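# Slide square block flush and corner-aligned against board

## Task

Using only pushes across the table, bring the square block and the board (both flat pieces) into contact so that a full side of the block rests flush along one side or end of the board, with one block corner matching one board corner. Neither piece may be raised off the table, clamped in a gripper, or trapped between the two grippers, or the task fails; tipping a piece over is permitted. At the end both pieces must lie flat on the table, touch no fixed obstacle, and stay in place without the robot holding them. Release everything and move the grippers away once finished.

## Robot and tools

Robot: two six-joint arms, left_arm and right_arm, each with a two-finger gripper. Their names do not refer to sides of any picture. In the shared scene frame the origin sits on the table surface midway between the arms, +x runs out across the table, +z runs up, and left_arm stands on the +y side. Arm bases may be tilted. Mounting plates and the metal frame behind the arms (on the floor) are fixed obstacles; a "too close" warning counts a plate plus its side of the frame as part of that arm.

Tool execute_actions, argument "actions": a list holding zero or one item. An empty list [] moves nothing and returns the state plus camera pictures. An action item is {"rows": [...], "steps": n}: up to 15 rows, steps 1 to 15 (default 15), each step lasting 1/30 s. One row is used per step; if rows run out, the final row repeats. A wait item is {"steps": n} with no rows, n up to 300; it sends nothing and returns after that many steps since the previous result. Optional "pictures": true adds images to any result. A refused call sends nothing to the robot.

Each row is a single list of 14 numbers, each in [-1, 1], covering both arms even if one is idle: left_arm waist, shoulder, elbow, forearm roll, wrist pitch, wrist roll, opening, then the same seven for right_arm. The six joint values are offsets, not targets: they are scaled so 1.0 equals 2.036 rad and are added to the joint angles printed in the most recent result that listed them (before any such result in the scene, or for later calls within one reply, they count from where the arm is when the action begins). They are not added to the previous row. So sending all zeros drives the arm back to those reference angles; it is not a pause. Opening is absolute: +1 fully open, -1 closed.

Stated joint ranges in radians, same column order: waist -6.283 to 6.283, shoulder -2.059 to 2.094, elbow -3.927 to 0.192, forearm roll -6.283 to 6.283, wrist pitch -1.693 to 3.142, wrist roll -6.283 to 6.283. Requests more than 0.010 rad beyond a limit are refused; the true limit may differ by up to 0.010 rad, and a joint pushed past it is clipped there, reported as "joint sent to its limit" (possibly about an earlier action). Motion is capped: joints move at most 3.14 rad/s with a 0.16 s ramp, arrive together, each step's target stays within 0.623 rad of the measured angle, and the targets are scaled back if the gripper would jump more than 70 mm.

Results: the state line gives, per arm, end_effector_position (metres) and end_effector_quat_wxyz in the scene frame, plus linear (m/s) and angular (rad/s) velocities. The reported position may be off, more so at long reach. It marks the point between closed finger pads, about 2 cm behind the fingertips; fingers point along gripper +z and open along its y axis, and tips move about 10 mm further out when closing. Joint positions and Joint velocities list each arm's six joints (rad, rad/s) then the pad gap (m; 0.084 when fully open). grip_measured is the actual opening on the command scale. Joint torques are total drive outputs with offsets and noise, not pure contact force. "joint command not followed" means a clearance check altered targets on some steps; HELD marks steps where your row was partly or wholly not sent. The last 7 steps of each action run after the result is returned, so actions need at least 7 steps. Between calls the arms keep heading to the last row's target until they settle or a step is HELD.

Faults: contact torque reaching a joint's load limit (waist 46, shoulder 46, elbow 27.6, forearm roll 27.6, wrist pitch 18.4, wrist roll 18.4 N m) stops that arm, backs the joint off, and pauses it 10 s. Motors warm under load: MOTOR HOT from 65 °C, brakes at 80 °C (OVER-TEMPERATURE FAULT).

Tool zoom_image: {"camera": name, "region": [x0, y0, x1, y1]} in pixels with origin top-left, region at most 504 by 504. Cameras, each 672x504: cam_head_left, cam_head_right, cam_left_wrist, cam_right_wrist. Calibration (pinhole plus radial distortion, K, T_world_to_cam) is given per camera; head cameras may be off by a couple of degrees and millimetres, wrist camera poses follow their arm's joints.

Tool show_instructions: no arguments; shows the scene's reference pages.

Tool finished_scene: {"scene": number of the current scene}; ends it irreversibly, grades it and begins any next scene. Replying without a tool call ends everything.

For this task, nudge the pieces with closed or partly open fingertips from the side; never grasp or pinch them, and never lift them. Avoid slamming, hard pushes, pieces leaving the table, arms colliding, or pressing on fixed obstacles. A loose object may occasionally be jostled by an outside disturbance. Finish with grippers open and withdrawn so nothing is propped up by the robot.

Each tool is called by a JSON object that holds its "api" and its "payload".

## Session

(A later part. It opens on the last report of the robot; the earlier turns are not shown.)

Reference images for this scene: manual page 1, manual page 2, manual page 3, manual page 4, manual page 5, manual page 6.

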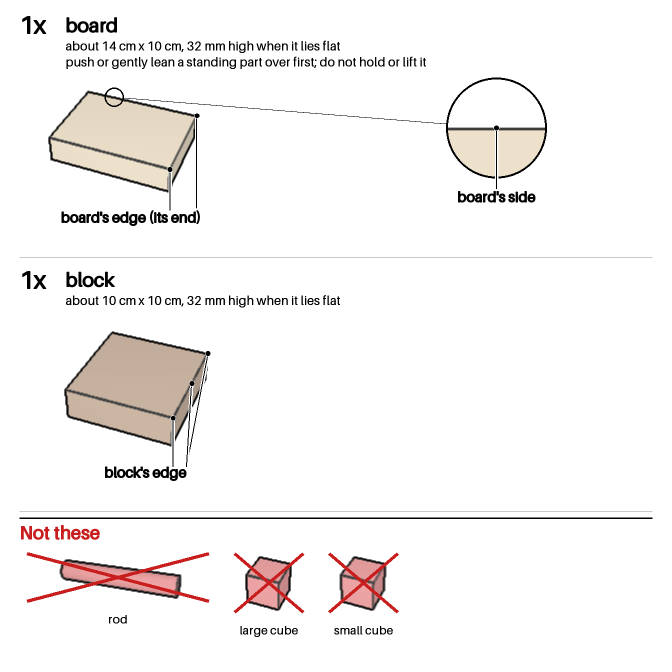

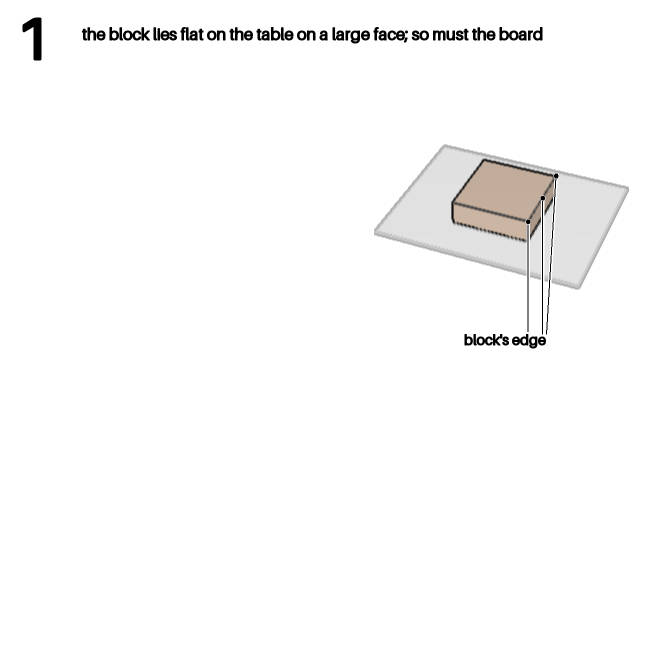

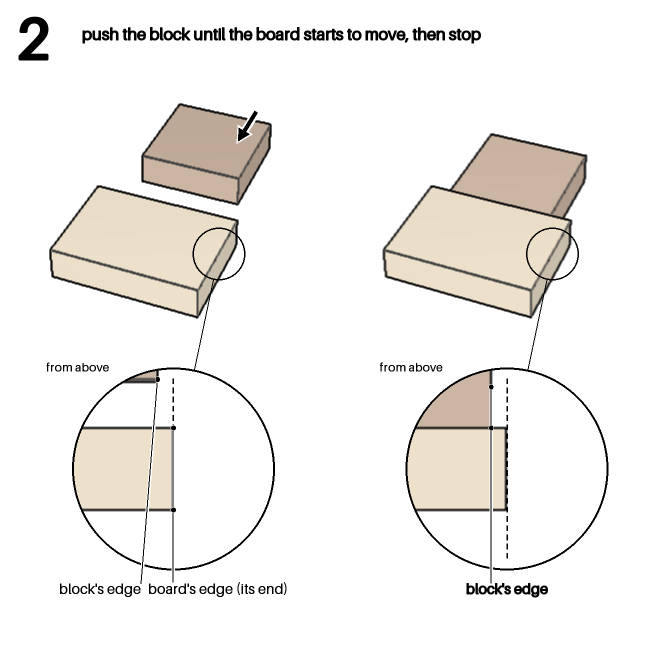

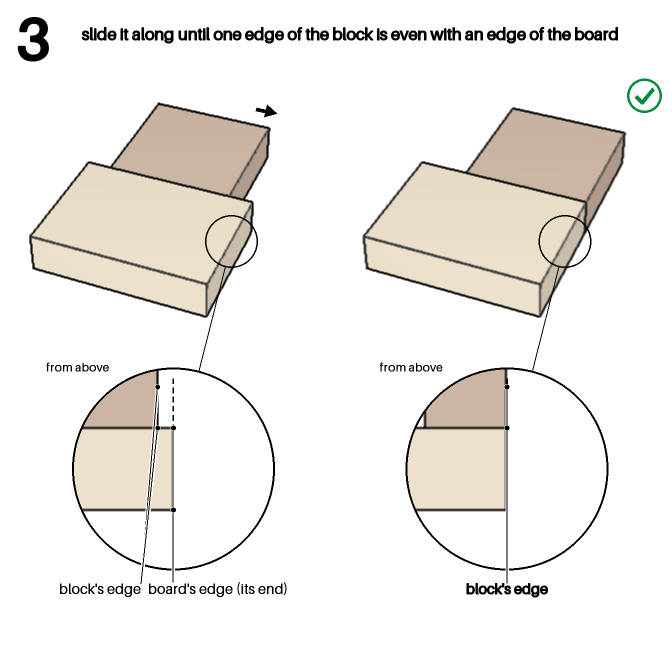

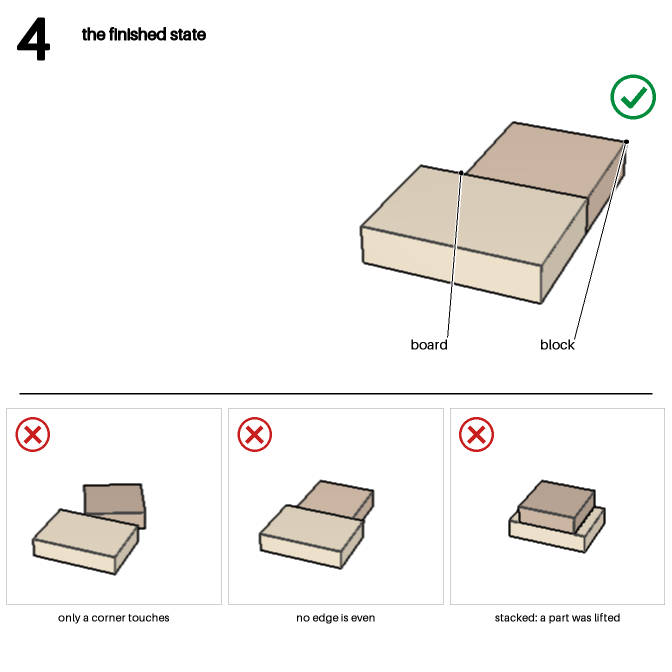

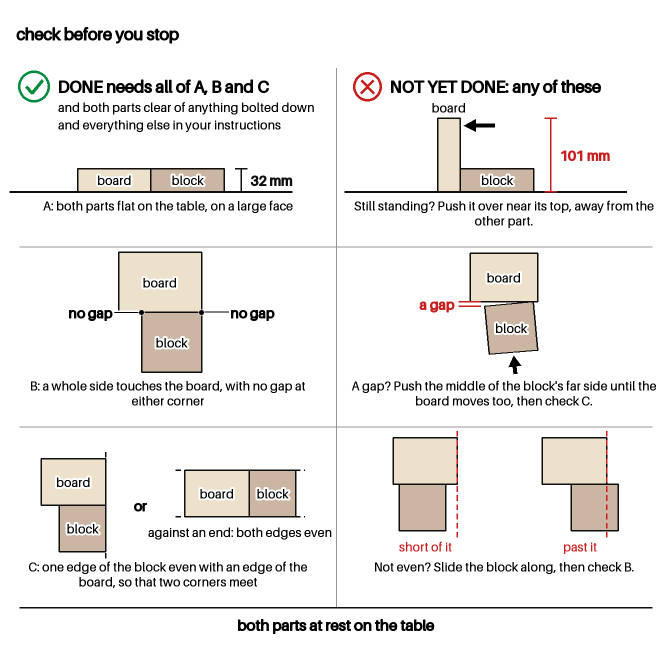

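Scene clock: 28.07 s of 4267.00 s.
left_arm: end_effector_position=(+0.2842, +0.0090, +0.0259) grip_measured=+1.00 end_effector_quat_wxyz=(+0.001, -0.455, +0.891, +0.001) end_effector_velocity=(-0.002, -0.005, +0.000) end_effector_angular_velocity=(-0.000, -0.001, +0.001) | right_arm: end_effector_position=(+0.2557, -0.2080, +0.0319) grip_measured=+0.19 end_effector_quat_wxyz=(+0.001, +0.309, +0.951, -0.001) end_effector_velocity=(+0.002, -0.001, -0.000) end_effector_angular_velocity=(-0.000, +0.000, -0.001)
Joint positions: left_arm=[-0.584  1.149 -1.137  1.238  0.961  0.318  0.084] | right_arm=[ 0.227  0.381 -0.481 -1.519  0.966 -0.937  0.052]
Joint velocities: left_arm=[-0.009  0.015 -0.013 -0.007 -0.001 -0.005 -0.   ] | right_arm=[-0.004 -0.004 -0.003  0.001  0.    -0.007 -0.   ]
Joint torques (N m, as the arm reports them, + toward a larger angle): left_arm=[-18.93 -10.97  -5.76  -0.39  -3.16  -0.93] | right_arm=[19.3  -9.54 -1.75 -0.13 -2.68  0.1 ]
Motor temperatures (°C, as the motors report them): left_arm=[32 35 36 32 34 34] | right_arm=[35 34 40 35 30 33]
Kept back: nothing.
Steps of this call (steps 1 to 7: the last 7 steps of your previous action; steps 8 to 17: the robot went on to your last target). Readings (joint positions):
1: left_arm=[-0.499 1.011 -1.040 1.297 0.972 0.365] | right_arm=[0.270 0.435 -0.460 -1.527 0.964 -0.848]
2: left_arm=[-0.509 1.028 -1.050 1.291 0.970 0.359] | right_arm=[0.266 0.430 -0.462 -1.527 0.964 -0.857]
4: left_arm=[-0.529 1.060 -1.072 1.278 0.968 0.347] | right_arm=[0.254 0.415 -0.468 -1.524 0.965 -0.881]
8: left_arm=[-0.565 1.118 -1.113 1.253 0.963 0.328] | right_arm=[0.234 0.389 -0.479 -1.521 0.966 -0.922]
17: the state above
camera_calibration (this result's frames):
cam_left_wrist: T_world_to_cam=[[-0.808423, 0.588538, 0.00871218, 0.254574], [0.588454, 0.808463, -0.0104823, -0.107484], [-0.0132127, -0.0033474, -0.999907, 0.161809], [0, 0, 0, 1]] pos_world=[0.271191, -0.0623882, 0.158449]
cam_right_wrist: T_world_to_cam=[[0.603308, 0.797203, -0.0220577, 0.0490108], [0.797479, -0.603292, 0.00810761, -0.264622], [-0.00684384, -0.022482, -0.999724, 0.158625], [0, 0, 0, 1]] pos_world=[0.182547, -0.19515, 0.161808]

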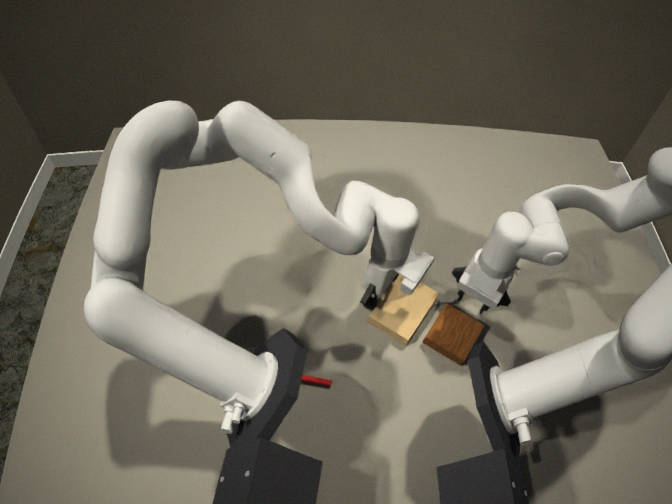

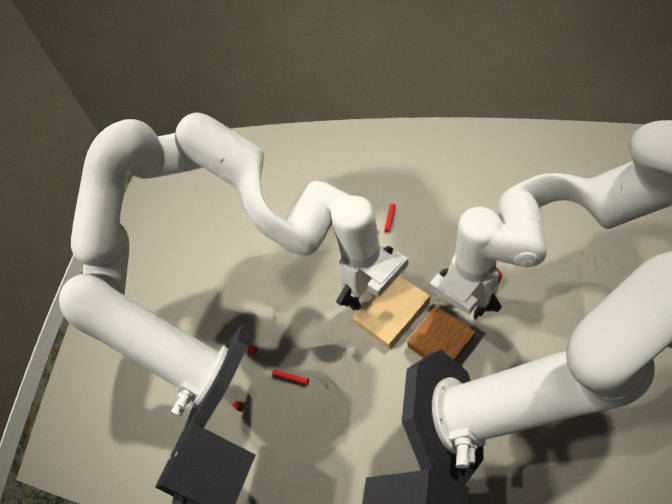

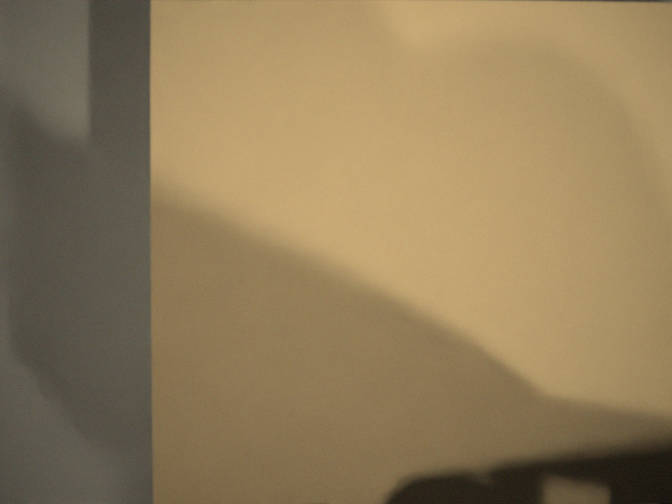

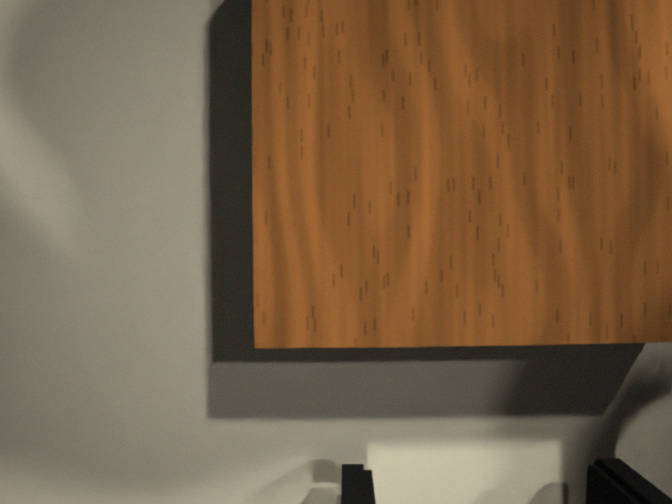

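{"api": "execute_actions", "payload": {"actions": [{"rows": [[-0.0015,0.0021,-0.0011,-0.0008,-0.0004,-0.0011,1,0,0,0,0,0,0,1],[-0.0030,0.0042,-0.0021,-0.0017,-0.0009,-0.0023,1,0,0,0,0,0,0,1],[-0.0050,0.0069,-0.0035,-0.0028,-0.0015,-0.0038,1,0,0,0,0,0,0,1],[-0.0075,0.0104,-0.0053,-0.0042,-0.0022,-0.0056,1,0,0,0,0,0,0,1],[-0.0100,0.0139,-0.0070,-0.0056,-0.0029,-0.0075,1,0,0,0,0,0,0,1],[-0.0125,0.0174,-0.0088,-0.0070,-0.0037,-0.0094,1,0,0,0,0,0,0,1],[-0.0149,0.0208,-0.0105,-0.0083,-0.0044,-0.0113,1,0,0,0,0,0,0,1],[-0.0174,0.0243,-0.0123,-0.0097,-0.0051,-0.0132,1,0,0,0,0,0,0,1],[-0.0197,0.0274,-0.0138,-0.0110,-0.0058,-0.0149,1,0,0,0,0,0,0,1],[-0.0217,0.0302,-0.0152,-0.0121,-0.0064,-0.0164,1,0,0,0,0,0,0,1],[-0.0234,0.0326,-0.0165,-0.0131,-0.0069,-0.0177,1,0,0,0,0,0,0,1],[-0.0249,0.0347,-0.0175,-0.0139,-0.0073,-0.0188,1,0,0,0,0,0,0,1]], "steps": 15}]}}

{"api": "execute_actions", "payload": {"actions": [{"steps": 11}]}}

{"api": "execute_actions", "payload": {"actions": [{"rows": [[0.0013,-0.002,0.0016,0.001,0.0002,0.0005,1,0.0008,0.0024,-0.002,0.0005,0,0.0006,1],[0.0047,-0.0076,0.006,0.0037,0.0007,0.0019,1,0.0029,0.009,-0.0073,0.0018,0,0.0021,1],[0.0098,-0.0158,0.0124,0.0076,0.0015,0.0039,1,0.0061,0.0188,-0.0152,0.0037,0,0.0043,1],[0.016,-0.0257,0.0202,0.0124,0.0024,0.0064,1,0.01,0.0306,-0.0247,0.0061,0,0.007,1],[0.0227,-0.0365,0.0287,0.0176,0.0034,0.0091,1,0.0142,0.0435,-0.0351,0.0086,0,0.01,1],[0.0294,-0.0473,0.0371,0.0227,0.0044,0.0117,1,0.0183,0.0564,-0.0455,0.0111,0.0001,0.013,1],[0.0356,-0.0572,0.0449,0.0275,0.0053,0.0142,1,0.0222,0.0682,-0.055,0.0135,0.0001,0.0157,1],[0.0407,-0.0654,0.0513,0.0314,0.0061,0.0162,1,0.0254,0.078,-0.0629,0.0154,0.0001,0.0179,1],[0.0441,-0.071,0.0557,0.0341,0.0066,0.0176,1,0.0275,0.0846,-0.0682,0.0167,0.0001,0.0194,1],[0.0454,-0.073,0.0573,0.0351,0.0068,0.0181,1,0.0283,0.087,-0.0702,0.0172,0.0001,0.02,1]], "steps": 15}]}}

{"api": "execute_actions", "payload": {"actions": [{"steps": 11}], "pictures": true}}

{"api": "execute_actions", "payload": {"actions": [{"rows": [[0,0,0,0,0,0,1,0.0011,0.0012,0.0006,-0.0002,-0.0001,0.0022,1],[0,0,0,0,0,0,1,0.0021,0.0024,0.0012,-0.0004,-0.0002,0.0044,1],[0,0,0,0,0,0,1,0.0035,0.0041,0.002,-0.0007,-0.0004,0.0074,1],[0,0,0,0,0,0,1,0.0053,0.0061,0.003,-0.001,-0.0006,0.011,1],[0,0,0,0,0,0,1,0.007,0.0081,0.004,-0.0014,-0.0008,0.0147,1],[0,0,0,0,0,0,1,0.0088,0.0102,0.005,-0.0017,-0.001,0.0184,1],[0,0,0,0,0,0,1,0.0106,0.0122,0.006,-0.002,-0.0011,0.0221,1],[0,0,0,0,0,0,1,0.0123,0.0142,0.007,-0.0024,-0.0013,0.0258,1],[0,0,0,0,0,0,1,0.0139,0.016,0.0079,-0.0027,-0.0015,0.0291,1],[0,0,0,0,0,0,1,0.0153,0.0177,0.0087,-0.003,-0.0017,0.032,1],[0,0,0,0,0,0,1,0.0165,0.0191,0.0094,-0.0032,-0.0018,0.0346,1],[0,0,0,0,0,0,1,0.0176,0.0203,0.01,-0.0034,-0.0019,0.0368,1]], "steps": 15}]}}

{"api": "execute_actions", "payload": {"actions": [{"steps": 13}]}}

{"api": "execute_actions", "payload": {"actions": [{"rows": [[0,0,0,0,0,0,1,-0.0011,-0.0012,-0.0006,0.0002,0.0001,-0.0022,1],[0,0,0,0,0,0,1,-0.0035,-0.0041,-0.002,0.0007,0.0004,-0.0074,1],[0,0,0,0,0,0,1,-0.007,-0.0081,-0.004,0.0014,0.0008,-0.0147,1],[0,0,0,0,0,0,1,-0.0106,-0.0122,-0.006,0.002,0.0011,-0.0221,1],[0,0,0,0,0,0,1,-0.0139,-0.016,-0.0079,0.0027,0.0015,-0.0291,1]], "steps": 10}]}}

{"api": "execute_actions", "payload": {"actions": [{"steps": 11}], "pictures": true}}

Scene clock: 32.87 s of 4267.00 s.
left_arm: end_effector_position=(+0.2759, +0.0013, +0.0256) grip_measured=+1.00 end_effector_quat_wxyz=(+0.001, -0.455, +0.891, +0.000) end_effector_velocity=(-0.065, -0.053, -0.004) end_effector_angular_velocity=(-0.002, +0.003, -0.013) | right_arm: end_effector_position=(+0.2558, -0.2080, +0.0319) grip_measured=+1.00 end_effector_quat_wxyz=(+0.001, +0.309, +0.951, -0.001) end_effector_velocity=(+0.000, -0.000, -0.000) end_effector_angular_velocity=(-0.001, -0.000, -0.001)
Joint positions: left_arm=[-0.602  1.174 -1.15   1.228  0.956  0.304  0.084] | right_arm=[ 0.227  0.381 -0.481 -1.519  0.966 -0.937  0.084]
Joint velocities: left_arm=[-0.133  0.186 -0.087 -0.071 -0.039 -0.098 -0.   ] | right_arm=[-0.     0.    -0.    -0.     0.001  0.001  0.   ]
Joint torques (N m, as the arm reports them, + toward a larger angle): left_arm=[-18.82  -9.88  -5.13  -0.76  -3.14  -0.96] | right_arm=[19.02 -9.57 -1.94  0.03 -2.66  0.08]
Motor temperatures (°C, as the motors report them): left_arm=[32 35 36 32 34 34] | right_arm=[35 34 40 35 30 33]
Steps of this call (steps 1 to 15: the robot went on to your last target; steps 16 to 90: nothing new was sent; then 1.53 s passed at rest; steps 91 to 98: the first 8 steps of this action). Readings (joint positions):
91: left_arm=[-0.586 1.151 -1.138 1.238 0.961 0.317] | right_arm=[0.227 0.381 -0.482 -1.519 0.966 -0.938]
92: left_arm=[-0.586 1.151 -1.138 1.238 0.961 0.317] | right_arm=[0.227 0.381 -0.481 -1.519 0.966 -0.938]
94: left_arm=[-0.588 1.155 -1.140 1.236 0.960 0.315] | right_arm=[0.227 0.381 -0.481 -1.519 0.966 -0.937]
98: the state above

Scene clock: 33.23 s of 4267.00 s.
left_arm: end_effector_position=(+0.2609, -0.0108, +0.0245) grip_measured=+1.00 end_effector_quat_wxyz=(+0.000, -0.454, +0.891, +0.001) end_effector_velocity=(-0.004, -0.005, +0.000) end_effector_angular_velocity=(-0.002, +0.001, +0.007) | right_arm: end_effector_position=(+0.2557, -0.2080, +0.0319) grip_measured=+1.00 end_effector_quat_wxyz=(+0.001, +0.309, +0.951, -0.001) end_effector_velocity=(-0.000, +0.000, +0.000) end_effector_angular_velocity=(+0.001, +0.001, +0.002)
Joint positions: left_arm=[-0.633  1.217 -1.171  1.211  0.947  0.281  0.084] | right_arm=[ 0.227  0.381 -0.481 -1.519  0.966 -0.937  0.084]
Joint velocities: left_arm=[-0.01   0.015 -0.011 -0.008 -0.004 -0.011 -0.   ] | right_arm=[ 0.    -0.     0.001  0.    -0.001 -0.002  0.   ]
Joint torques (N m, as the arm reports them, + toward a larger angle): left_arm=[-18.31 -11.33  -5.63  -0.31  -3.38  -0.9 ] | right_arm=[19.08 -9.56 -1.8  -0.01 -2.62  0.07]
Motor temperatures (°C, as the motors report them): left_arm=[32 35 36 32 34 34] | right_arm=[35 34 40 35 30 33]
Kept back: nothing.
Steps of this call (steps 1 to 7: the last 7 steps of your previous action; steps 8 to 11: the robot went on to your last target). Readings (joint positions):
1: left_arm=[-0.607 1.180 -1.153 1.226 0.954 0.301] | right_arm=[0.227 0.381 -0.481 -1.519 0.966 -0.937]
2: left_arm=[-0.611 1.187 -1.156 1.223 0.953 0.297] | right_arm=[0.227 0.381 -0.481 -1.519 0.966 -0.937]
4: left_arm=[-0.620 1.199 -1.162 1.218 0.950 0.291] | right_arm=[0.227 0.381 -0.481 -1.519 0.966 -0.937]
8: left_arm=[-0.631 1.215 -1.169 1.212 0.947 0.282] | right_arm=[0.227 0.381 -0.481 -1.519 0.966 -0.937]
11: the state above

Scene clock: 33.50 s of 4267.00 s.
left_arm: end_effector_position=(+0.2733, +0.0080, +0.0249) grip_measured=+1.00 end_effector_quat_wxyz=(+0.000, -0.453, +0.891, +0.001) end_effector_velocity=(+0.118, +0.162, +0.007) end_effector_angular_velocity=(-0.006, -0.005, +0.028) | right_arm: end_effector_position=(+0.2651, -0.1918, +0.0296) grip_measured=+1.00 end_effector_quat_wxyz=(+0.001, +0.309, +0.951, -0.000) end_effector_velocity=(+0.073, +0.145, -0.021) end_effector_angular_velocity=(+0.011, +0.002, +0.008)
Joint positions: left_arm=[-0.595  1.157 -1.122  1.241  0.952  0.296  0.084] | right_arm=[ 0.25   0.453 -0.539 -1.505  0.966 -0.92   0.084]
Joint velocities: left_arm=[ 0.331 -0.534  0.394  0.246  0.052  0.126  0.   ] | right_arm=[ 0.202  0.618 -0.496  0.119 -0.001  0.14  -0.   ]
Joint torques (N m, as the arm reports them, + toward a larger angle): left_arm=[-17.29 -11.84  -5.5   -0.2   -2.67  -0.97] | right_arm=[21.16 -8.85 -1.86  0.04 -2.74  0.02]
Motor temperatures (°C, as the motors report them): left_arm=[32 35 36 32 34 34] | right_arm=[35 34 40 35 30 33]
Steps of this call (steps 1 to 8: the first 8 steps of this action). Readings (joint positions):
1: left_arm=[-0.634 1.218 -1.171 1.211 0.947 0.280] | right_arm=[0.227 0.381 -0.481 -1.519 0.966 -0.937]
2: left_arm=[-0.633 1.217 -1.171 1.211 0.946 0.281] | right_arm=[0.228 0.382 -0.482 -1.519 0.966 -0.937]
4: left_arm=[-0.628 1.209 -1.163 1.215 0.947 0.283] | right_arm=[0.230 0.391 -0.490 -1.517 0.966 -0.934]
8: the state above

Scene clock: 33.87 s of 4267.00 s.
left_arm: end_effector_position=(+0.2891, +0.0352, +0.0248) grip_measured=+1.00 end_effector_quat_wxyz=(+0.001, -0.453, +0.891, +0.001) end_effector_velocity=(+0.003, +0.007, -0.000) end_effector_angular_velocity=(+0.000, -0.001, -0.004) | right_arm: end_effector_position=(+0.2759, -0.1670, +0.0259) grip_measured=+1.00 end_effector_quat_wxyz=(+0.000, +0.309, +0.951, +0.000) end_effector_velocity=(+0.004, +0.006, -0.001) end_effector_angular_velocity=(-0.001, -0.000, -0.005)
Joint positions: left_arm=[-0.543  1.072 -1.056  1.281  0.96   0.317  0.084] | right_arm=[ 0.284  0.555 -0.621 -1.485  0.966 -0.897  0.084]
Joint velocities: left_arm=[ 0.012 -0.021  0.018  0.012  0.002  0.007 -0.   ] | right_arm=[ 0.008  0.026 -0.024  0.006  0.002  0.007  0.   ]
Joint torques (N m, as the arm reports them, + toward a larger angle): left_arm=[-18.88 -10.09  -5.44  -0.38  -2.68  -0.9 ] | right_arm=[ 21.57 -11.05  -2.26  -0.16  -2.51   0.02]
Motor temperatures (°C, as the motors report them): left_arm=[32 35 36 32 34 34] | right_arm=[35 34 40 35 30 33]
Kept back: nothing.
Steps of this call (steps 1 to 7: the last 7 steps of your previous action; steps 8 to 11: the robot went on to your last target). Readings (joint positions):
1: left_arm=[-0.584 1.139 -1.109 1.249 0.954 0.300] | right_arm=[0.257 0.474 -0.556 -1.501 0.966 -0.916]
2: left_arm=[-0.573 1.121 -1.096 1.257 0.956 0.304] | right_arm=[0.264 0.494 -0.573 -1.497 0.966 -0.911]
4: left_arm=[-0.556 1.093 -1.076 1.270 0.958 0.311] | right_arm=[0.275 0.527 -0.598 -1.491 0.966 -0.904]
8: left_arm=[-0.545 1.075 -1.060 1.279 0.960 0.316] | right_arm=[0.282 0.551 -0.617 -1.486 0.966 -0.898]
11: the state above
camera_calibration (this result's frames):
cam_left_wrist: T_world_to_cam=[[-0.806733, 0.590836, 0.00973055, 0.242517], [0.590743, 0.806786, -0.0109191, -0.132171], [-0.0143019, -0.00306057, -0.999893, 0.161146], [0, 0, 0, 1]] pos_world=[0.27603, -0.0361607, 0.157325]
cam_right_wrist: T_world_to_cam=[[0.603055, 0.79742, -0.0211034, 0.00411191], [0.797659, -0.60308, 0.00588769, -0.255852], [-0.00803208, -0.0203839, -0.99976, 0.154347], [0, 0, 0, 1]] pos_world=[0.202842, -0.154432, 0.155903]

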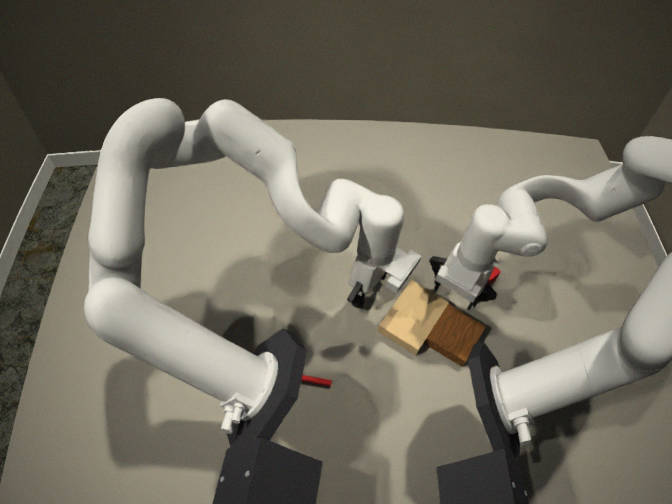

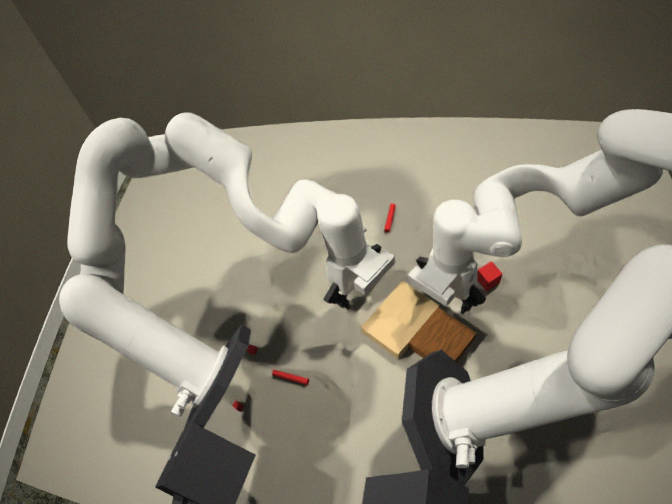

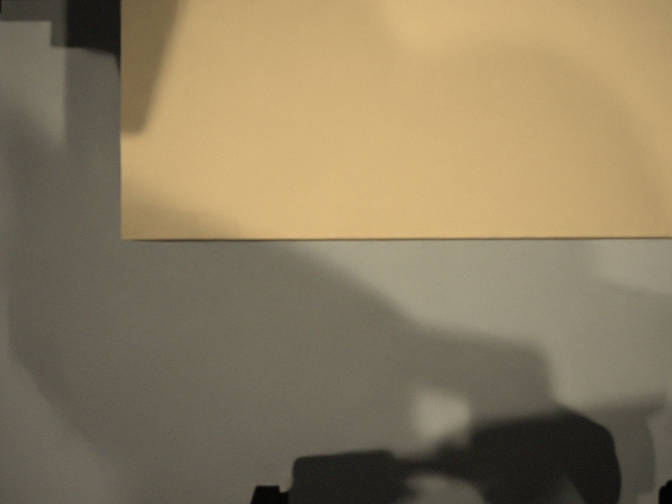

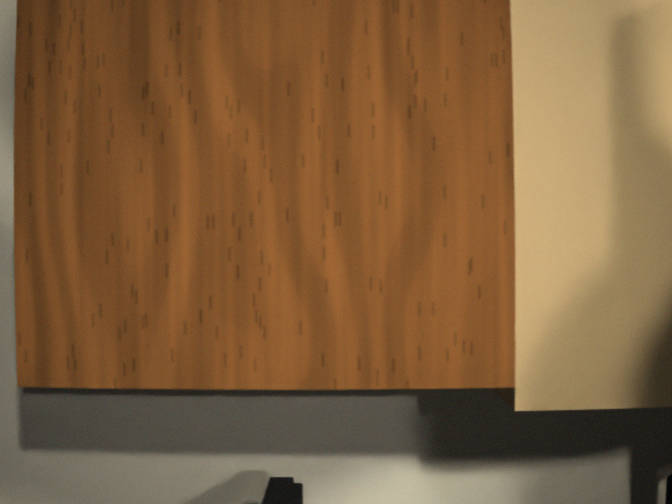

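Scene clock: 34.13 s of 4267.00 s.
left_arm: end_effector_position=(+0.2890, +0.0352, +0.0247) grip_measured=+1.00 end_effector_quat_wxyz=(+0.001, -0.453, +0.891, +0.001) end_effector_velocity=(+0.001, -0.000, +0.000) end_effector_angular_velocity=(-0.001, -0.001, +0.002) | right_arm: end_effector_position=(+0.2687, -0.1616, +0.0259) grip_measured=+1.00 end_effector_quat_wxyz=(+0.000, +0.309, +0.951, +0.000) end_effector_velocity=(-0.056, +0.039, -0.000) end_effector_angular_velocity=(-0.000, +0.003, +0.009)
Joint positions: left_arm=[-0.543  1.072 -1.056  1.281  0.96   0.317  0.084] | right_arm=[ 0.296  0.569 -0.614 -1.487  0.965 -0.87   0.084]
Joint velocities: left_arm=[ 0.001 -0.001 -0.001  0.     0.     0.     0.   ] | right_arm=[ 0.094  0.11   0.056 -0.017 -0.01   0.19   0.   ]
Joint torques (N m, as the arm reports them, + toward a larger angle): left_arm=[-18.71 -10.11  -5.27  -0.43  -2.62  -0.86] | right_arm=[ 21.97 -10.36  -2.22  -0.25  -2.67   0.03]
Motor temperatures (°C, as the motors report them): left_arm=[32 35 36 32 34 34] | right_arm=[35 34 40 35 30 33]
Steps of this call (steps 1 to 8: the first 8 steps of this action). Readings (joint positions):
1: left_arm=[-0.542 1.071 -1.056 1.281 0.960 0.317] | right_arm=[0.284 0.556 -0.622 -1.485 0.966 -0.897]
2: left_arm=[-0.542 1.071 -1.056 1.281 0.960 0.317] | right_arm=[0.284 0.556 -0.622 -1.485 0.966 -0.896]
4: left_arm=[-0.543 1.072 -1.056 1.281 0.960 0.317] | right_arm=[0.286 0.558 -0.620 -1.485 0.966 -0.891]
8: the state above

Scene clock: 34.57 s of 4267.00 s.
left_arm: end_effector_position=(+0.2891, +0.0352, +0.0248) grip_measured=+1.00 end_effector_quat_wxyz=(+0.001, -0.453, +0.891, +0.001) end_effector_velocity=(+0.000, -0.000, +0.000) end_effector_angular_velocity=(-0.000, -0.001, -0.000) | right_arm: end_effector_position=(+0.2560, -0.1527, +0.0259) grip_measured=+1.00 end_effector_quat_wxyz=(+0.000, +0.309, +0.951, +0.000) end_effector_velocity=(-0.004, +0.002, -0.001) end_effector_angular_velocity=(+0.001, +0.003, +0.000)
Joint positions: left_arm=[-0.543  1.072 -1.056  1.281  0.96   0.317  0.084] | right_arm=[ 0.319  0.595 -0.602 -1.492  0.963 -0.823  0.084]
Joint velocities: left_arm=[-0.    -0.     0.     0.001 -0.    -0.     0.   ] | right_arm=[ 0.004  0.007  0.003 -0.    -0.002  0.011  0.   ]
Joint torques (N m, as the arm reports them, + toward a larger angle): left_arm=[-18.5  -10.05  -5.06  -0.48  -2.68  -0.86] | right_arm=[ 21.12 -10.27  -1.47   0.25  -3.15  -0.07]
Motor temperatures (°C, as the motors report them): left_arm=[32 35 36 32 34 34] | right_arm=[35 34 40 35 30 33]
Kept back: nothing.
Steps of this call (steps 1 to 7: the last 7 steps of your previous action; steps 8 to 13: the robot went on to your last target). Readings (joint positions):
1: left_arm=[-0.543 1.072 -1.056 1.281 0.960 0.317] | right_arm=[0.300 0.573 -0.612 -1.488 0.965 -0.864]
2: left_arm=[-0.543 1.072 -1.056 1.281 0.960 0.317] | right_arm=[0.303 0.577 -0.610 -1.489 0.964 -0.857]
4: left_arm=[-0.543 1.072 -1.056 1.281 0.960 0.317] | right_arm=[0.309 0.584 -0.607 -1.490 0.964 -0.844]
8: left_arm=[-0.543 1.072 -1.056 1.281 0.960 0.317] | right_arm=[0.317 0.593 -0.603 -1.492 0.963 -0.828]
13: the state above

Scene clock: 34.67 s of 4267.00 s.
left_arm: end_effector_position=(+0.2891, +0.0352, +0.0248) grip_measured=+1.00 end_effector_quat_wxyz=(+0.001, -0.453, +0.891, +0.001) end_effector_velocity=(-0.000, +0.000, -0.000) end_effector_angular_velocity=(+0.001, +0.001, +0.001) | right_arm: end_effector_position=(+0.2563, -0.1531, +0.0259) grip_measured=+1.00 end_effector_quat_wxyz=(+0.000, +0.308, +0.951, +0.000) end_effector_velocity=(+0.018, -0.019, -0.002) end_effector_angular_velocity=(+0.002, +0.018, +0.030)
Joint positions: left_arm=[-0.543  1.072 -1.056  1.281  0.96   0.317  0.084] | right_arm=[ 0.318  0.594 -0.602 -1.491  0.962 -0.827  0.084]
Joint velocities: left_arm=[ 0.    -0.     0.    -0.001  0.    -0.001  0.   ] | right_arm=[-0.053 -0.056 -0.012  0.015  0.001 -0.123 -0.   ]
Joint torques (N m, as the arm reports them, + toward a larger angle): left_arm=[-18.82 -10.04  -5.01  -0.45  -2.74  -1.01] | right_arm=[ 19.11 -13.17  -2.89  -0.12  -2.44  -0.23]
Motor temperatures (°C, as the motors report them): left_arm=[32 35 36 32 34 34] | right_arm=[35 34 40 35 30 33]
Steps of this call (steps 1 to 3: the first 3 steps of this action). Readings (joint positions):
1: left_arm=[-0.543 1.072 -1.056 1.281 0.960 0.317] | right_arm=[0.319 0.596 -0.602 -1.492 0.963 -0.823]
2: left_arm=[-0.543 1.072 -1.056 1.281 0.960 0.317] | right_arm=[0.319 0.595 -0.602 -1.492 0.963 -0.824]
3: the state above

Scene clock: 35.03 s of 4267.00 s.
left_arm: end_effector_position=(+0.2891, +0.0352, +0.0248) grip_measured=+1.00 end_effector_quat_wxyz=(+0.001, -0.453, +0.891, +0.001) end_effector_velocity=(-0.000, +0.000, -0.000) end_effector_angular_velocity=(+0.000, +0.001, +0.001) | right_arm: end_effector_position=(+0.2715, -0.1636, +0.0259) grip_measured=+1.00 end_effector_quat_wxyz=(+0.000, +0.309, +0.951, +0.000) end_effector_velocity=(+0.002, -0.002, -0.000) end_effector_angular_velocity=(+0.000, +0.002, +0.008)
Joint positions: left_arm=[-0.543  1.072 -1.056  1.281  0.96   0.317  0.084] | right_arm=[ 0.292  0.564 -0.617 -1.487  0.966 -0.88   0.084]
Joint velocities: left_arm=[ 0.     0.     0.    -0.    -0.    -0.001  0.   ] | right_arm=[-0.007 -0.006 -0.002  0.001  0.    -0.02   0.   ]
Joint torques (N m, as the arm reports them, + toward a larger angle): left_arm=[-18.64 -10.21  -5.22  -0.5   -2.71  -0.94] | right_arm=[ 21.66 -10.91  -2.27  -0.12  -2.71   0.15]
Motor temperatures (°C, as the motors report them): left_arm=[32 35 36 32 34 34] | right_arm=[35 34 40 35 30 33]
Kept back: nothing.
Steps of this call (steps 1 to 7: the last 7 steps of your previous action; steps 8 to 11: the robot went on to your last target). Readings (joint positions):
1: left_arm=[-0.543 1.072 -1.056 1.281 0.960 0.317] | right_arm=[0.315 0.591 -0.603 -1.491 0.963 -0.832]
2: left_arm=[-0.543 1.072 -1.056 1.281 0.960 0.317] | right_arm=[0.311 0.587 -0.605 -1.490 0.963 -0.840]
4: left_arm=[-0.543 1.072 -1.056 1.281 0.960 0.317] | right_arm=[0.302 0.576 -0.611 -1.488 0.964 -0.859]
8: left_arm=[-0.543 1.072 -1.056 1.281 0.960 0.317] | right_arm=[0.293 0.565 -0.617 -1.487 0.965 -0.877]
11: the state above
camera_calibration (this result's frames):
cam_left_wrist: T_world_to_cam=[[-0.806722, 0.590851, 0.00973153, 0.242509], [0.590758, 0.806775, -0.0109159, -0.132168], [-0.0143008, -0.00305714, -0.999893, 0.161144], [0, 0, 0, 1]] pos_world=[0.276021, -0.0361641, 0.157324]
cam_right_wrist: T_world_to_cam=[[0.603312, 0.797228, -0.0210195, 0.00397498], [0.797466, -0.603334, 0.00599136, -0.250349], [-0.0079053, -0.020377, -0.999761, 0.154382], [0, 0, 0, 1]] pos_world=[0.198467, -0.151067, 0.155929]

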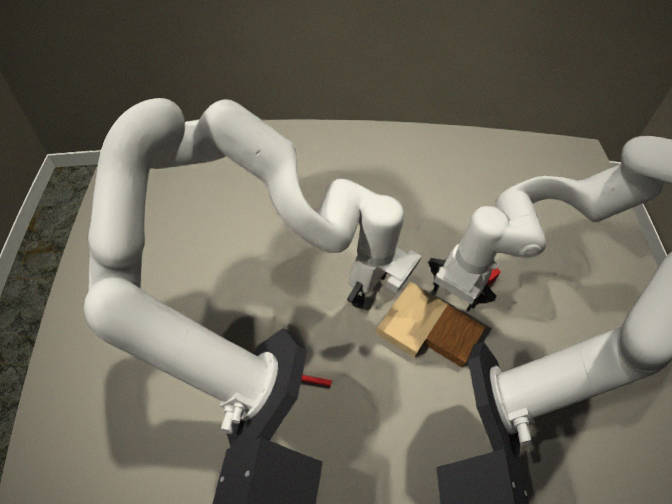

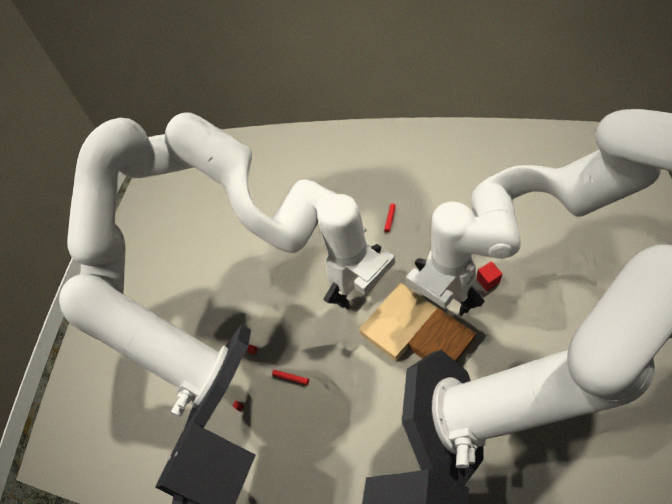

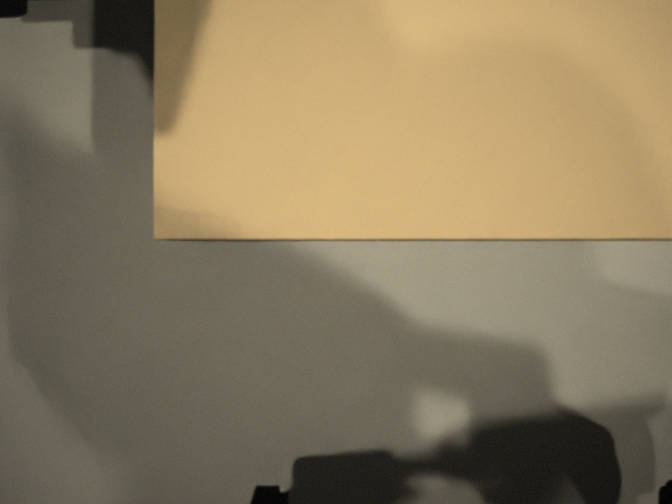

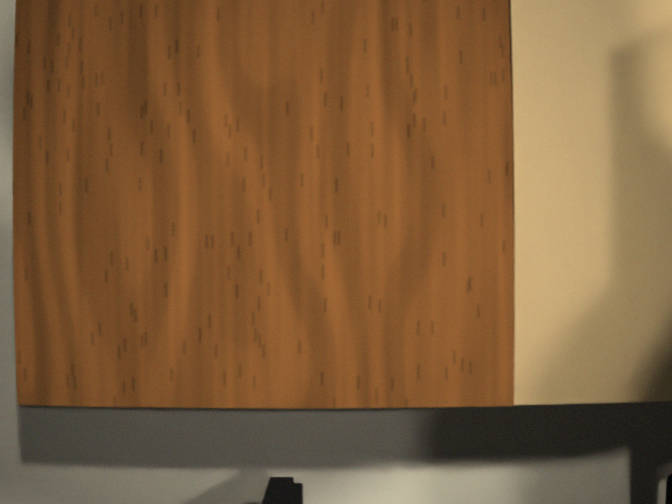

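{"api": "execute_actions", "payload": {"actions": [{"rows": [[-0.0009,0.0015,-0.0012,-0.0007,-0.0001,-0.0004,1,0.0013,-0.0062,0.003,0.0032,0.0011,-0.0036,1],[-0.0033,0.0053,-0.0041,-0.0025,-0.0005,-0.0013,1,0.0048,-0.023,0.011,0.0118,0.004,-0.0132,1],[-0.0075,0.012,-0.0095,-0.0058,-0.0011,-0.003,1,0.0099,-0.0477,0.0229,0.0244,0.0082,-0.0274,1],[-0.0131,0.021,-0.0166,-0.0101,-0.0019,-0.0053,1,0.0162,-0.0778,0.0373,0.0398,0.0134,-0.0447,1],[-0.0197,0.0315,-0.0249,-0.0152,-0.0028,-0.0079,1,0.023,-0.1105,0.053,0.0565,0.019,-0.0635,1],[-0.0262,0.042,-0.0332,-0.0202,-0.0038,-0.0106,1,0.0298,-0.1432,0.0687,0.0732,0.0246,-0.0823,1],[-0.0323,0.0518,-0.0408,-0.0249,-0.0046,-0.013,1,0.0361,-0.1733,0.0831,0.0886,0.0298,-0.0996,1],[-0.0374,0.06,-0.0474,-0.0289,-0.0054,-0.0151,1,0.0412,-0.198,0.095,0.1012,0.034,-0.1138,1],[-0.0412,0.066,-0.0521,-0.0318,-0.0059,-0.0166,1,0.0447,-0.2148,0.103,0.1098,0.0369,-0.1234,1],[-0.0435,0.0698,-0.0551,-0.0336,-0.0062,-0.0176,1,0.046,-0.221,0.106,0.113,0.038,-0.127,1],[-0.0449,0.072,-0.0568,-0.0347,-0.0064,-0.0181,1,0.046,-0.221,0.106,0.113,0.038,-0.127,1],[-0.0459,0.0735,-0.058,-0.0354,-0.0066,-0.0185,1,0.046,-0.221,0.106,0.113,0.038,-0.127,1],[-0.0468,0.075,-0.0592,-0.0361,-0.0067,-0.0189,1,0.046,-0.221,0.106,0.113,0.038,-0.127,1]], "steps": 15}]}}

{"api": "execute_actions", "payload": {"actions": [{"steps": 14}]}}

{"api": "execute_actions", "payload": {"actions": [{"rows": [[0.0006,-0.004,0.003,-0.0002,0.0004,0.0013,1,0,0,0,0,0,0,1],[0.002,-0.0146,0.0105,-0.0006,0.0014,0.0046,1,0,0,0,0,0,0,1],[0.0046,-0.0334,0.024,-0.0013,0.0032,0.0106,1,0,0,0,0,0,0,1],[0.0075,-0.054,0.039,-0.0021,0.0052,0.0172,1,0,0,0,0,0,0,1],[0.011,-0.079,0.057,-0.003,0.0076,0.025,1,0,0,0,0,0,0,1],[0.0145,-0.1045,0.075,-0.004,0.01,0.033,1,0,0,0,0,0,0,1],[0.018,-0.13,0.093,-0.005,0.0124,0.041,1,0,0,0,0,0,0,1],[0.0215,-0.155,0.111,-0.0059,0.0148,0.0488,1,0,0,0,0,0,0,1],[0.0244,-0.1756,0.126,-0.0067,0.0168,0.0554,1,0,0,0,0,0,0,1],[0.027,-0.1944,0.1395,-0.0074,0.0186,0.0614,1,0,0,0,0,0,0,1],[0.0284,-0.205,0.147,-0.0078,0.0196,0.0647,1,0,0,0,0,0,0,1],[0.029,-0.209,0.15,-0.008,0.02,0.066,1,0,0,0,0,0,0,1]], "steps": 15}]}}

{"api": "execute_actions", "payload": {"actions": [{"steps": 13}], "pictures": true}}

{"api": "zoom_image", "payload": {"camera": "cam_head_left", "region": [370, 270, 500, 375]}}

Scene clock: 37.17 s of 4267.00 s.
left_arm: end_effector_position=(+0.2802, +0.0178, +0.0253) grip_measured=+1.00 end_effector_quat_wxyz=(+0.000, -0.454, +0.891, +0.001) end_effector_velocity=(-0.099, -0.157, -0.001) end_effector_angular_velocity=(-0.003, -0.001, -0.015) | right_arm: end_effector_position=(+0.2740, -0.1928, +0.0528) grip_measured=+1.00 end_effector_quat_wxyz=(+0.005, +0.310, +0.951, -0.006) end_effector_velocity=(+0.017, -0.250, +0.241) end_effector_angular_velocity=(-0.073, -0.061, -0.071)
Joint positions: left_arm=[-0.576  1.125 -1.099  1.255  0.955  0.303  0.084] | right_arm=[ 0.324  0.41  -0.543 -1.407  0.992 -0.97   0.084]
Joint velocities: left_arm=[-0.312  0.497 -0.38  -0.232 -0.046 -0.121 -0.   ] | right_arm=[ 0.291 -1.4    0.64   0.7    0.234 -0.776  0.   ]
Joint torques (N m, as the arm reports them, + toward a larger angle): left_arm=[-19.86  -8.76  -4.9   -0.85  -2.87  -0.97] | right_arm=[ 21.21 -15.1   -2.24   0.58  -2.57  -0.15]
Motor temperatures (°C, as the motors report them): left_arm=[32 35 36 32 34 34] | right_arm=[35 34 39 35 30 33]
Steps of this call (steps 1 to 30: the robot went on to your last target; steps 31 to 56: nothing new was sent; steps 57 to 64: the first 8 steps of this action). Readings (joint positions):
57: left_arm=[-0.543 1.072 -1.056 1.281 0.960 0.317] | right_arm=[0.291 0.563 -0.618 -1.486 0.966 -0.882]
58: left_arm=[-0.543 1.072 -1.057 1.281 0.960 0.317] | right_arm=[0.291 0.561 -0.616 -1.485 0.966 -0.883]
60: left_arm=[-0.547 1.078 -1.062 1.278 0.960 0.315] | right_arm=[0.296 0.543 -0.606 -1.475 0.970 -0.895]
64: the state above

Scene clock: 37.63 s of 4267.00 s.
left_arm: end_effector_position=(+0.2599, -0.0122, +0.0244) grip_measured=+1.00 end_effector_quat_wxyz=(+0.001, -0.454, +0.891, +0.001) end_effector_velocity=(-0.003, -0.005, +0.000) end_effector_angular_velocity=(-0.002, +0.001, +0.004) | right_arm: end_effector_position=(+0.2631, -0.2387, +0.0972) grip_measured=+1.00 end_effector_quat_wxyz=(+0.005, +0.311, +0.950, -0.007) end_effector_velocity=(-0.001, -0.005, +0.005) end_effector_angular_velocity=(+0.002, +0.001, -0.003)
Joint positions: left_arm=[-0.637  1.223 -1.175  1.208  0.947  0.279  0.084] | right_arm=[ 0.384  0.119 -0.403 -1.259  1.042 -1.137  0.084]
Joint velocities: left_arm=[-0.009  0.014 -0.012 -0.008 -0.003 -0.006 -0.   ] | right_arm=[ 0.006 -0.035  0.014  0.019  0.006 -0.021 -0.   ]
Joint torques (N m, as the arm reports them, + toward a larger angle): left_arm=[-18.74 -11.52  -5.93  -0.47  -3.33  -0.95] | right_arm=[16.1  -7.19 -4.35 -0.09 -2.49  0.1 ]
Motor temperatures (°C, as the motors report them): left_arm=[32 35 36 32 34 34] | right_arm=[35 34 39 35 30 33]
Kept back: nothing.
Steps of this call (steps 1 to 7: the last 7 steps of your previous action; steps 8 to 14: the robot went on to your last target). Readings (joint positions):
1: left_arm=[-0.586 1.142 -1.112 1.247 0.954 0.299] | right_arm=[0.334 0.362 -0.520 -1.383 1.001 -0.997]
2: left_arm=[-0.597 1.159 -1.125 1.239 0.952 0.295] | right_arm=[0.344 0.311 -0.497 -1.358 1.009 -1.025]
4: left_arm=[-0.615 1.188 -1.146 1.226 0.950 0.288] | right_arm=[0.363 0.219 -0.454 -1.312 1.024 -1.076]
8: left_arm=[-0.632 1.216 -1.168 1.213 0.947 0.281] | right_arm=[0.380 0.139 -0.414 -1.270 1.038 -1.123]
14: the state above

Scene clock: 37.90 s of 4267.00 s.
left_arm: end_effector_position=(+0.2763, +0.0150, +0.0411) grip_measured=+1.00 end_effector_quat_wxyz=(+0.000, -0.453, +0.891, +0.001) end_effector_velocity=(+0.168, +0.252, +0.162) end_effector_angular_velocity=(-0.032, -0.022, +0.044) | right_arm: end_effector_position=(+0.2630, -0.2386, +0.0972) grip_measured=+1.00 end_effector_quat_wxyz=(+0.005, +0.311, +0.950, -0.007) end_effector_velocity=(-0.000, +0.000, +0.000) end_effector_angular_velocity=(-0.000, -0.001, +0.002)
Joint positions: left_arm=[-0.62   1.106 -1.09   1.204  0.958  0.316  0.084] | right_arm=[ 0.384  0.119 -0.403 -1.259  1.042 -1.137  0.084]
Joint velocities: left_arm=[ 0.154 -1.112  0.758 -0.04   0.106  0.338  0.   ] | right_arm=[ 0.001 -0.     0.    -0.     0.    -0.001 -0.   ]
Joint torques (N m, as the arm reports them, + toward a larger angle): left_arm=[-17.18 -15.17  -5.54  -0.75  -2.54  -0.79] | right_arm=[16.11 -7.54 -4.43 -0.14 -2.53  0.01]
Motor temperatures (°C, as the motors report them): left_arm=[32 35 36 32 34 34] | right_arm=[35 34 39 35 30 33]
Steps of this call (steps 1 to 8: the first 8 steps of this action). Readings (joint positions):
1: left_arm=[-0.637 1.223 -1.176 1.208 0.947 0.279] | right_arm=[0.384 0.118 -0.402 -1.258 1.042 -1.137]
2: left_arm=[-0.637 1.222 -1.175 1.208 0.947 0.279] | right_arm=[0.384 0.118 -0.402 -1.258 1.042 -1.137]
4: left_arm=[-0.635 1.208 -1.163 1.208 0.948 0.284] | right_arm=[0.384 0.119 -0.403 -1.258 1.042 -1.137]
8: the state above

Scene clock: 38.33 s of 4267.00 s.
left_arm: end_effector_position=(+0.3052, +0.0897, +0.0773) grip_measured=+1.00 end_effector_quat_wxyz=(+0.001, -0.454, +0.891, +0.000) end_effector_velocity=(+0.001, +0.016, +0.005) end_effector_angular_velocity=(+0.002, +0.003, -0.008) | right_arm: end_effector_position=(+0.2631, -0.2387, +0.0972) grip_measured=+1.00 end_effector_quat_wxyz=(+0.005, +0.311, +0.950, -0.007) end_effector_velocity=(-0.000, -0.000, -0.000) end_effector_angular_velocity=(-0.001, +0.001, -0.001)
Joint positions: left_arm=[-0.579  0.805 -0.874  1.192  0.987  0.411  0.084] | right_arm=[ 0.384  0.119 -0.403 -1.259  1.042 -1.137  0.084]
Joint velocities: left_arm=[ 0.009 -0.057  0.046 -0.002  0.005  0.023 -0.   ] | right_arm=[-0.001  0.001 -0.001 -0.001  0.001  0.001 -0.   ]
Joint torques (N m, as the arm reports them, + toward a larger angle): left_arm=[-17.55  -8.01  -6.39  -0.44  -2.8   -1.04] | right_arm=[15.9  -7.51 -4.32  0.05 -2.66 -0.03]
Motor temperatures (°C, as the motors report them): left_arm=[32 35 36 32 34 34] | right_arm=[35 34 39 35 30 33]
Kept back: nothing.
Steps of this call (steps 1 to 7: the last 7 steps of your previous action; steps 8 to 13: the robot went on to your last target). Readings (joint positions):
1: left_arm=[-0.615 1.067 -1.063 1.202 0.962 0.328] | right_arm=[0.384 0.119 -0.403 -1.259 1.042 -1.137]
2: left_arm=[-0.609 1.025 -1.034 1.201 0.966 0.341] | right_arm=[0.384 0.119 -0.403 -1.259 1.042 -1.137]
4: left_arm=[-0.597 0.939 -0.975 1.198 0.974 0.367] | right_arm=[0.384 0.119 -0.403 -1.259 1.042 -1.137]
8: left_arm=[-0.582 0.830 -0.898 1.194 0.985 0.401] | right_arm=[0.384 0.119 -0.403 -1.259 1.042 -1.137]
13: the state above
camera_calibration (this result's frames):
cam_left_wrist: T_world_to_cam=[[-0.807687, 0.589559, 0.00793306, 0.223369], [0.589457, 0.80771, -0.0120436, -0.184663], [-0.013508, -0.00505124, -0.999896, 0.214042], [0, 0, 0, 1]] pos_world=[0.292154, 0.0185458, 0.210023]
cam_right_wrist: T_world_to_cam=[[0.607092, 0.794031, -0.0308815, 0.0695766], [0.794624, -0.606798, 0.0192064, -0.290739], [-0.00348835, -0.0361992, -0.999339, 0.219121], [0, 0, 0, 1]] pos_world=[0.189553, -0.223734, 0.226708]

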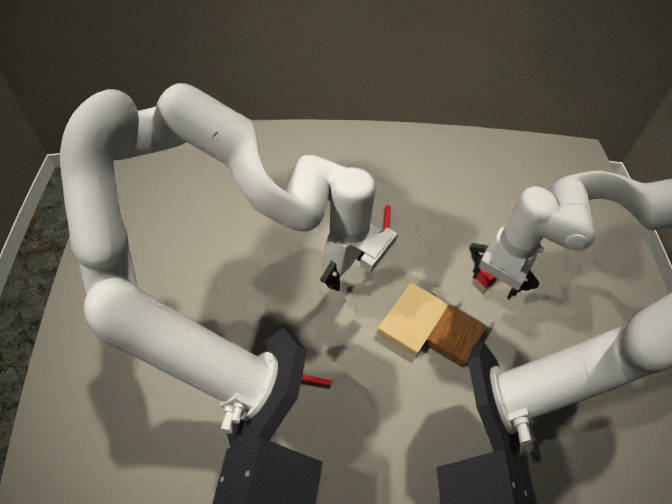

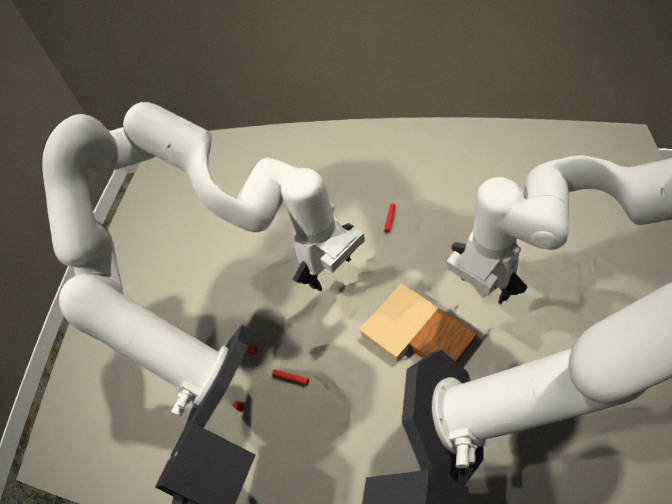

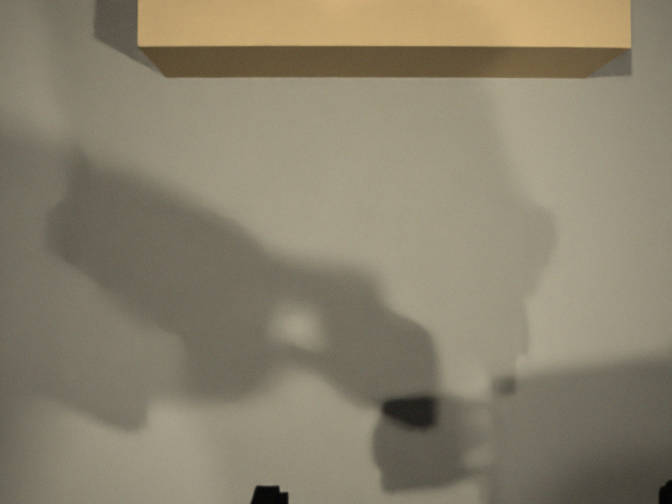

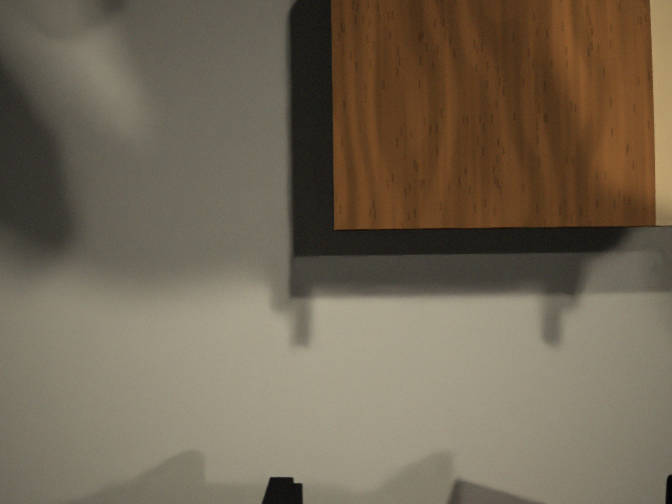

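Region (370, 270, 500, 375) of cam_head_left's 672x504 image, scaled by 3.877, with more detail than that image has; it fills the top 407 rows of this view, and the rest is white.

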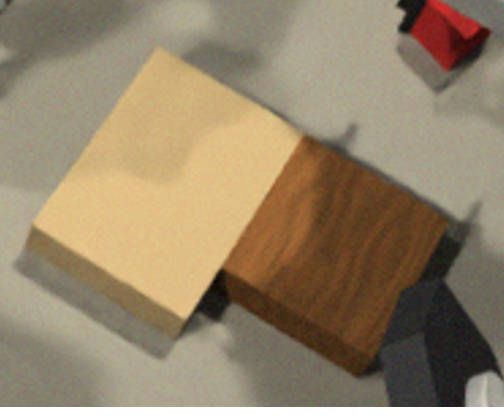

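Flush, edges even, arms clear.

{"api": "finished_scene", "payload": {"scene": 2}}

The scene is finished: the task was done.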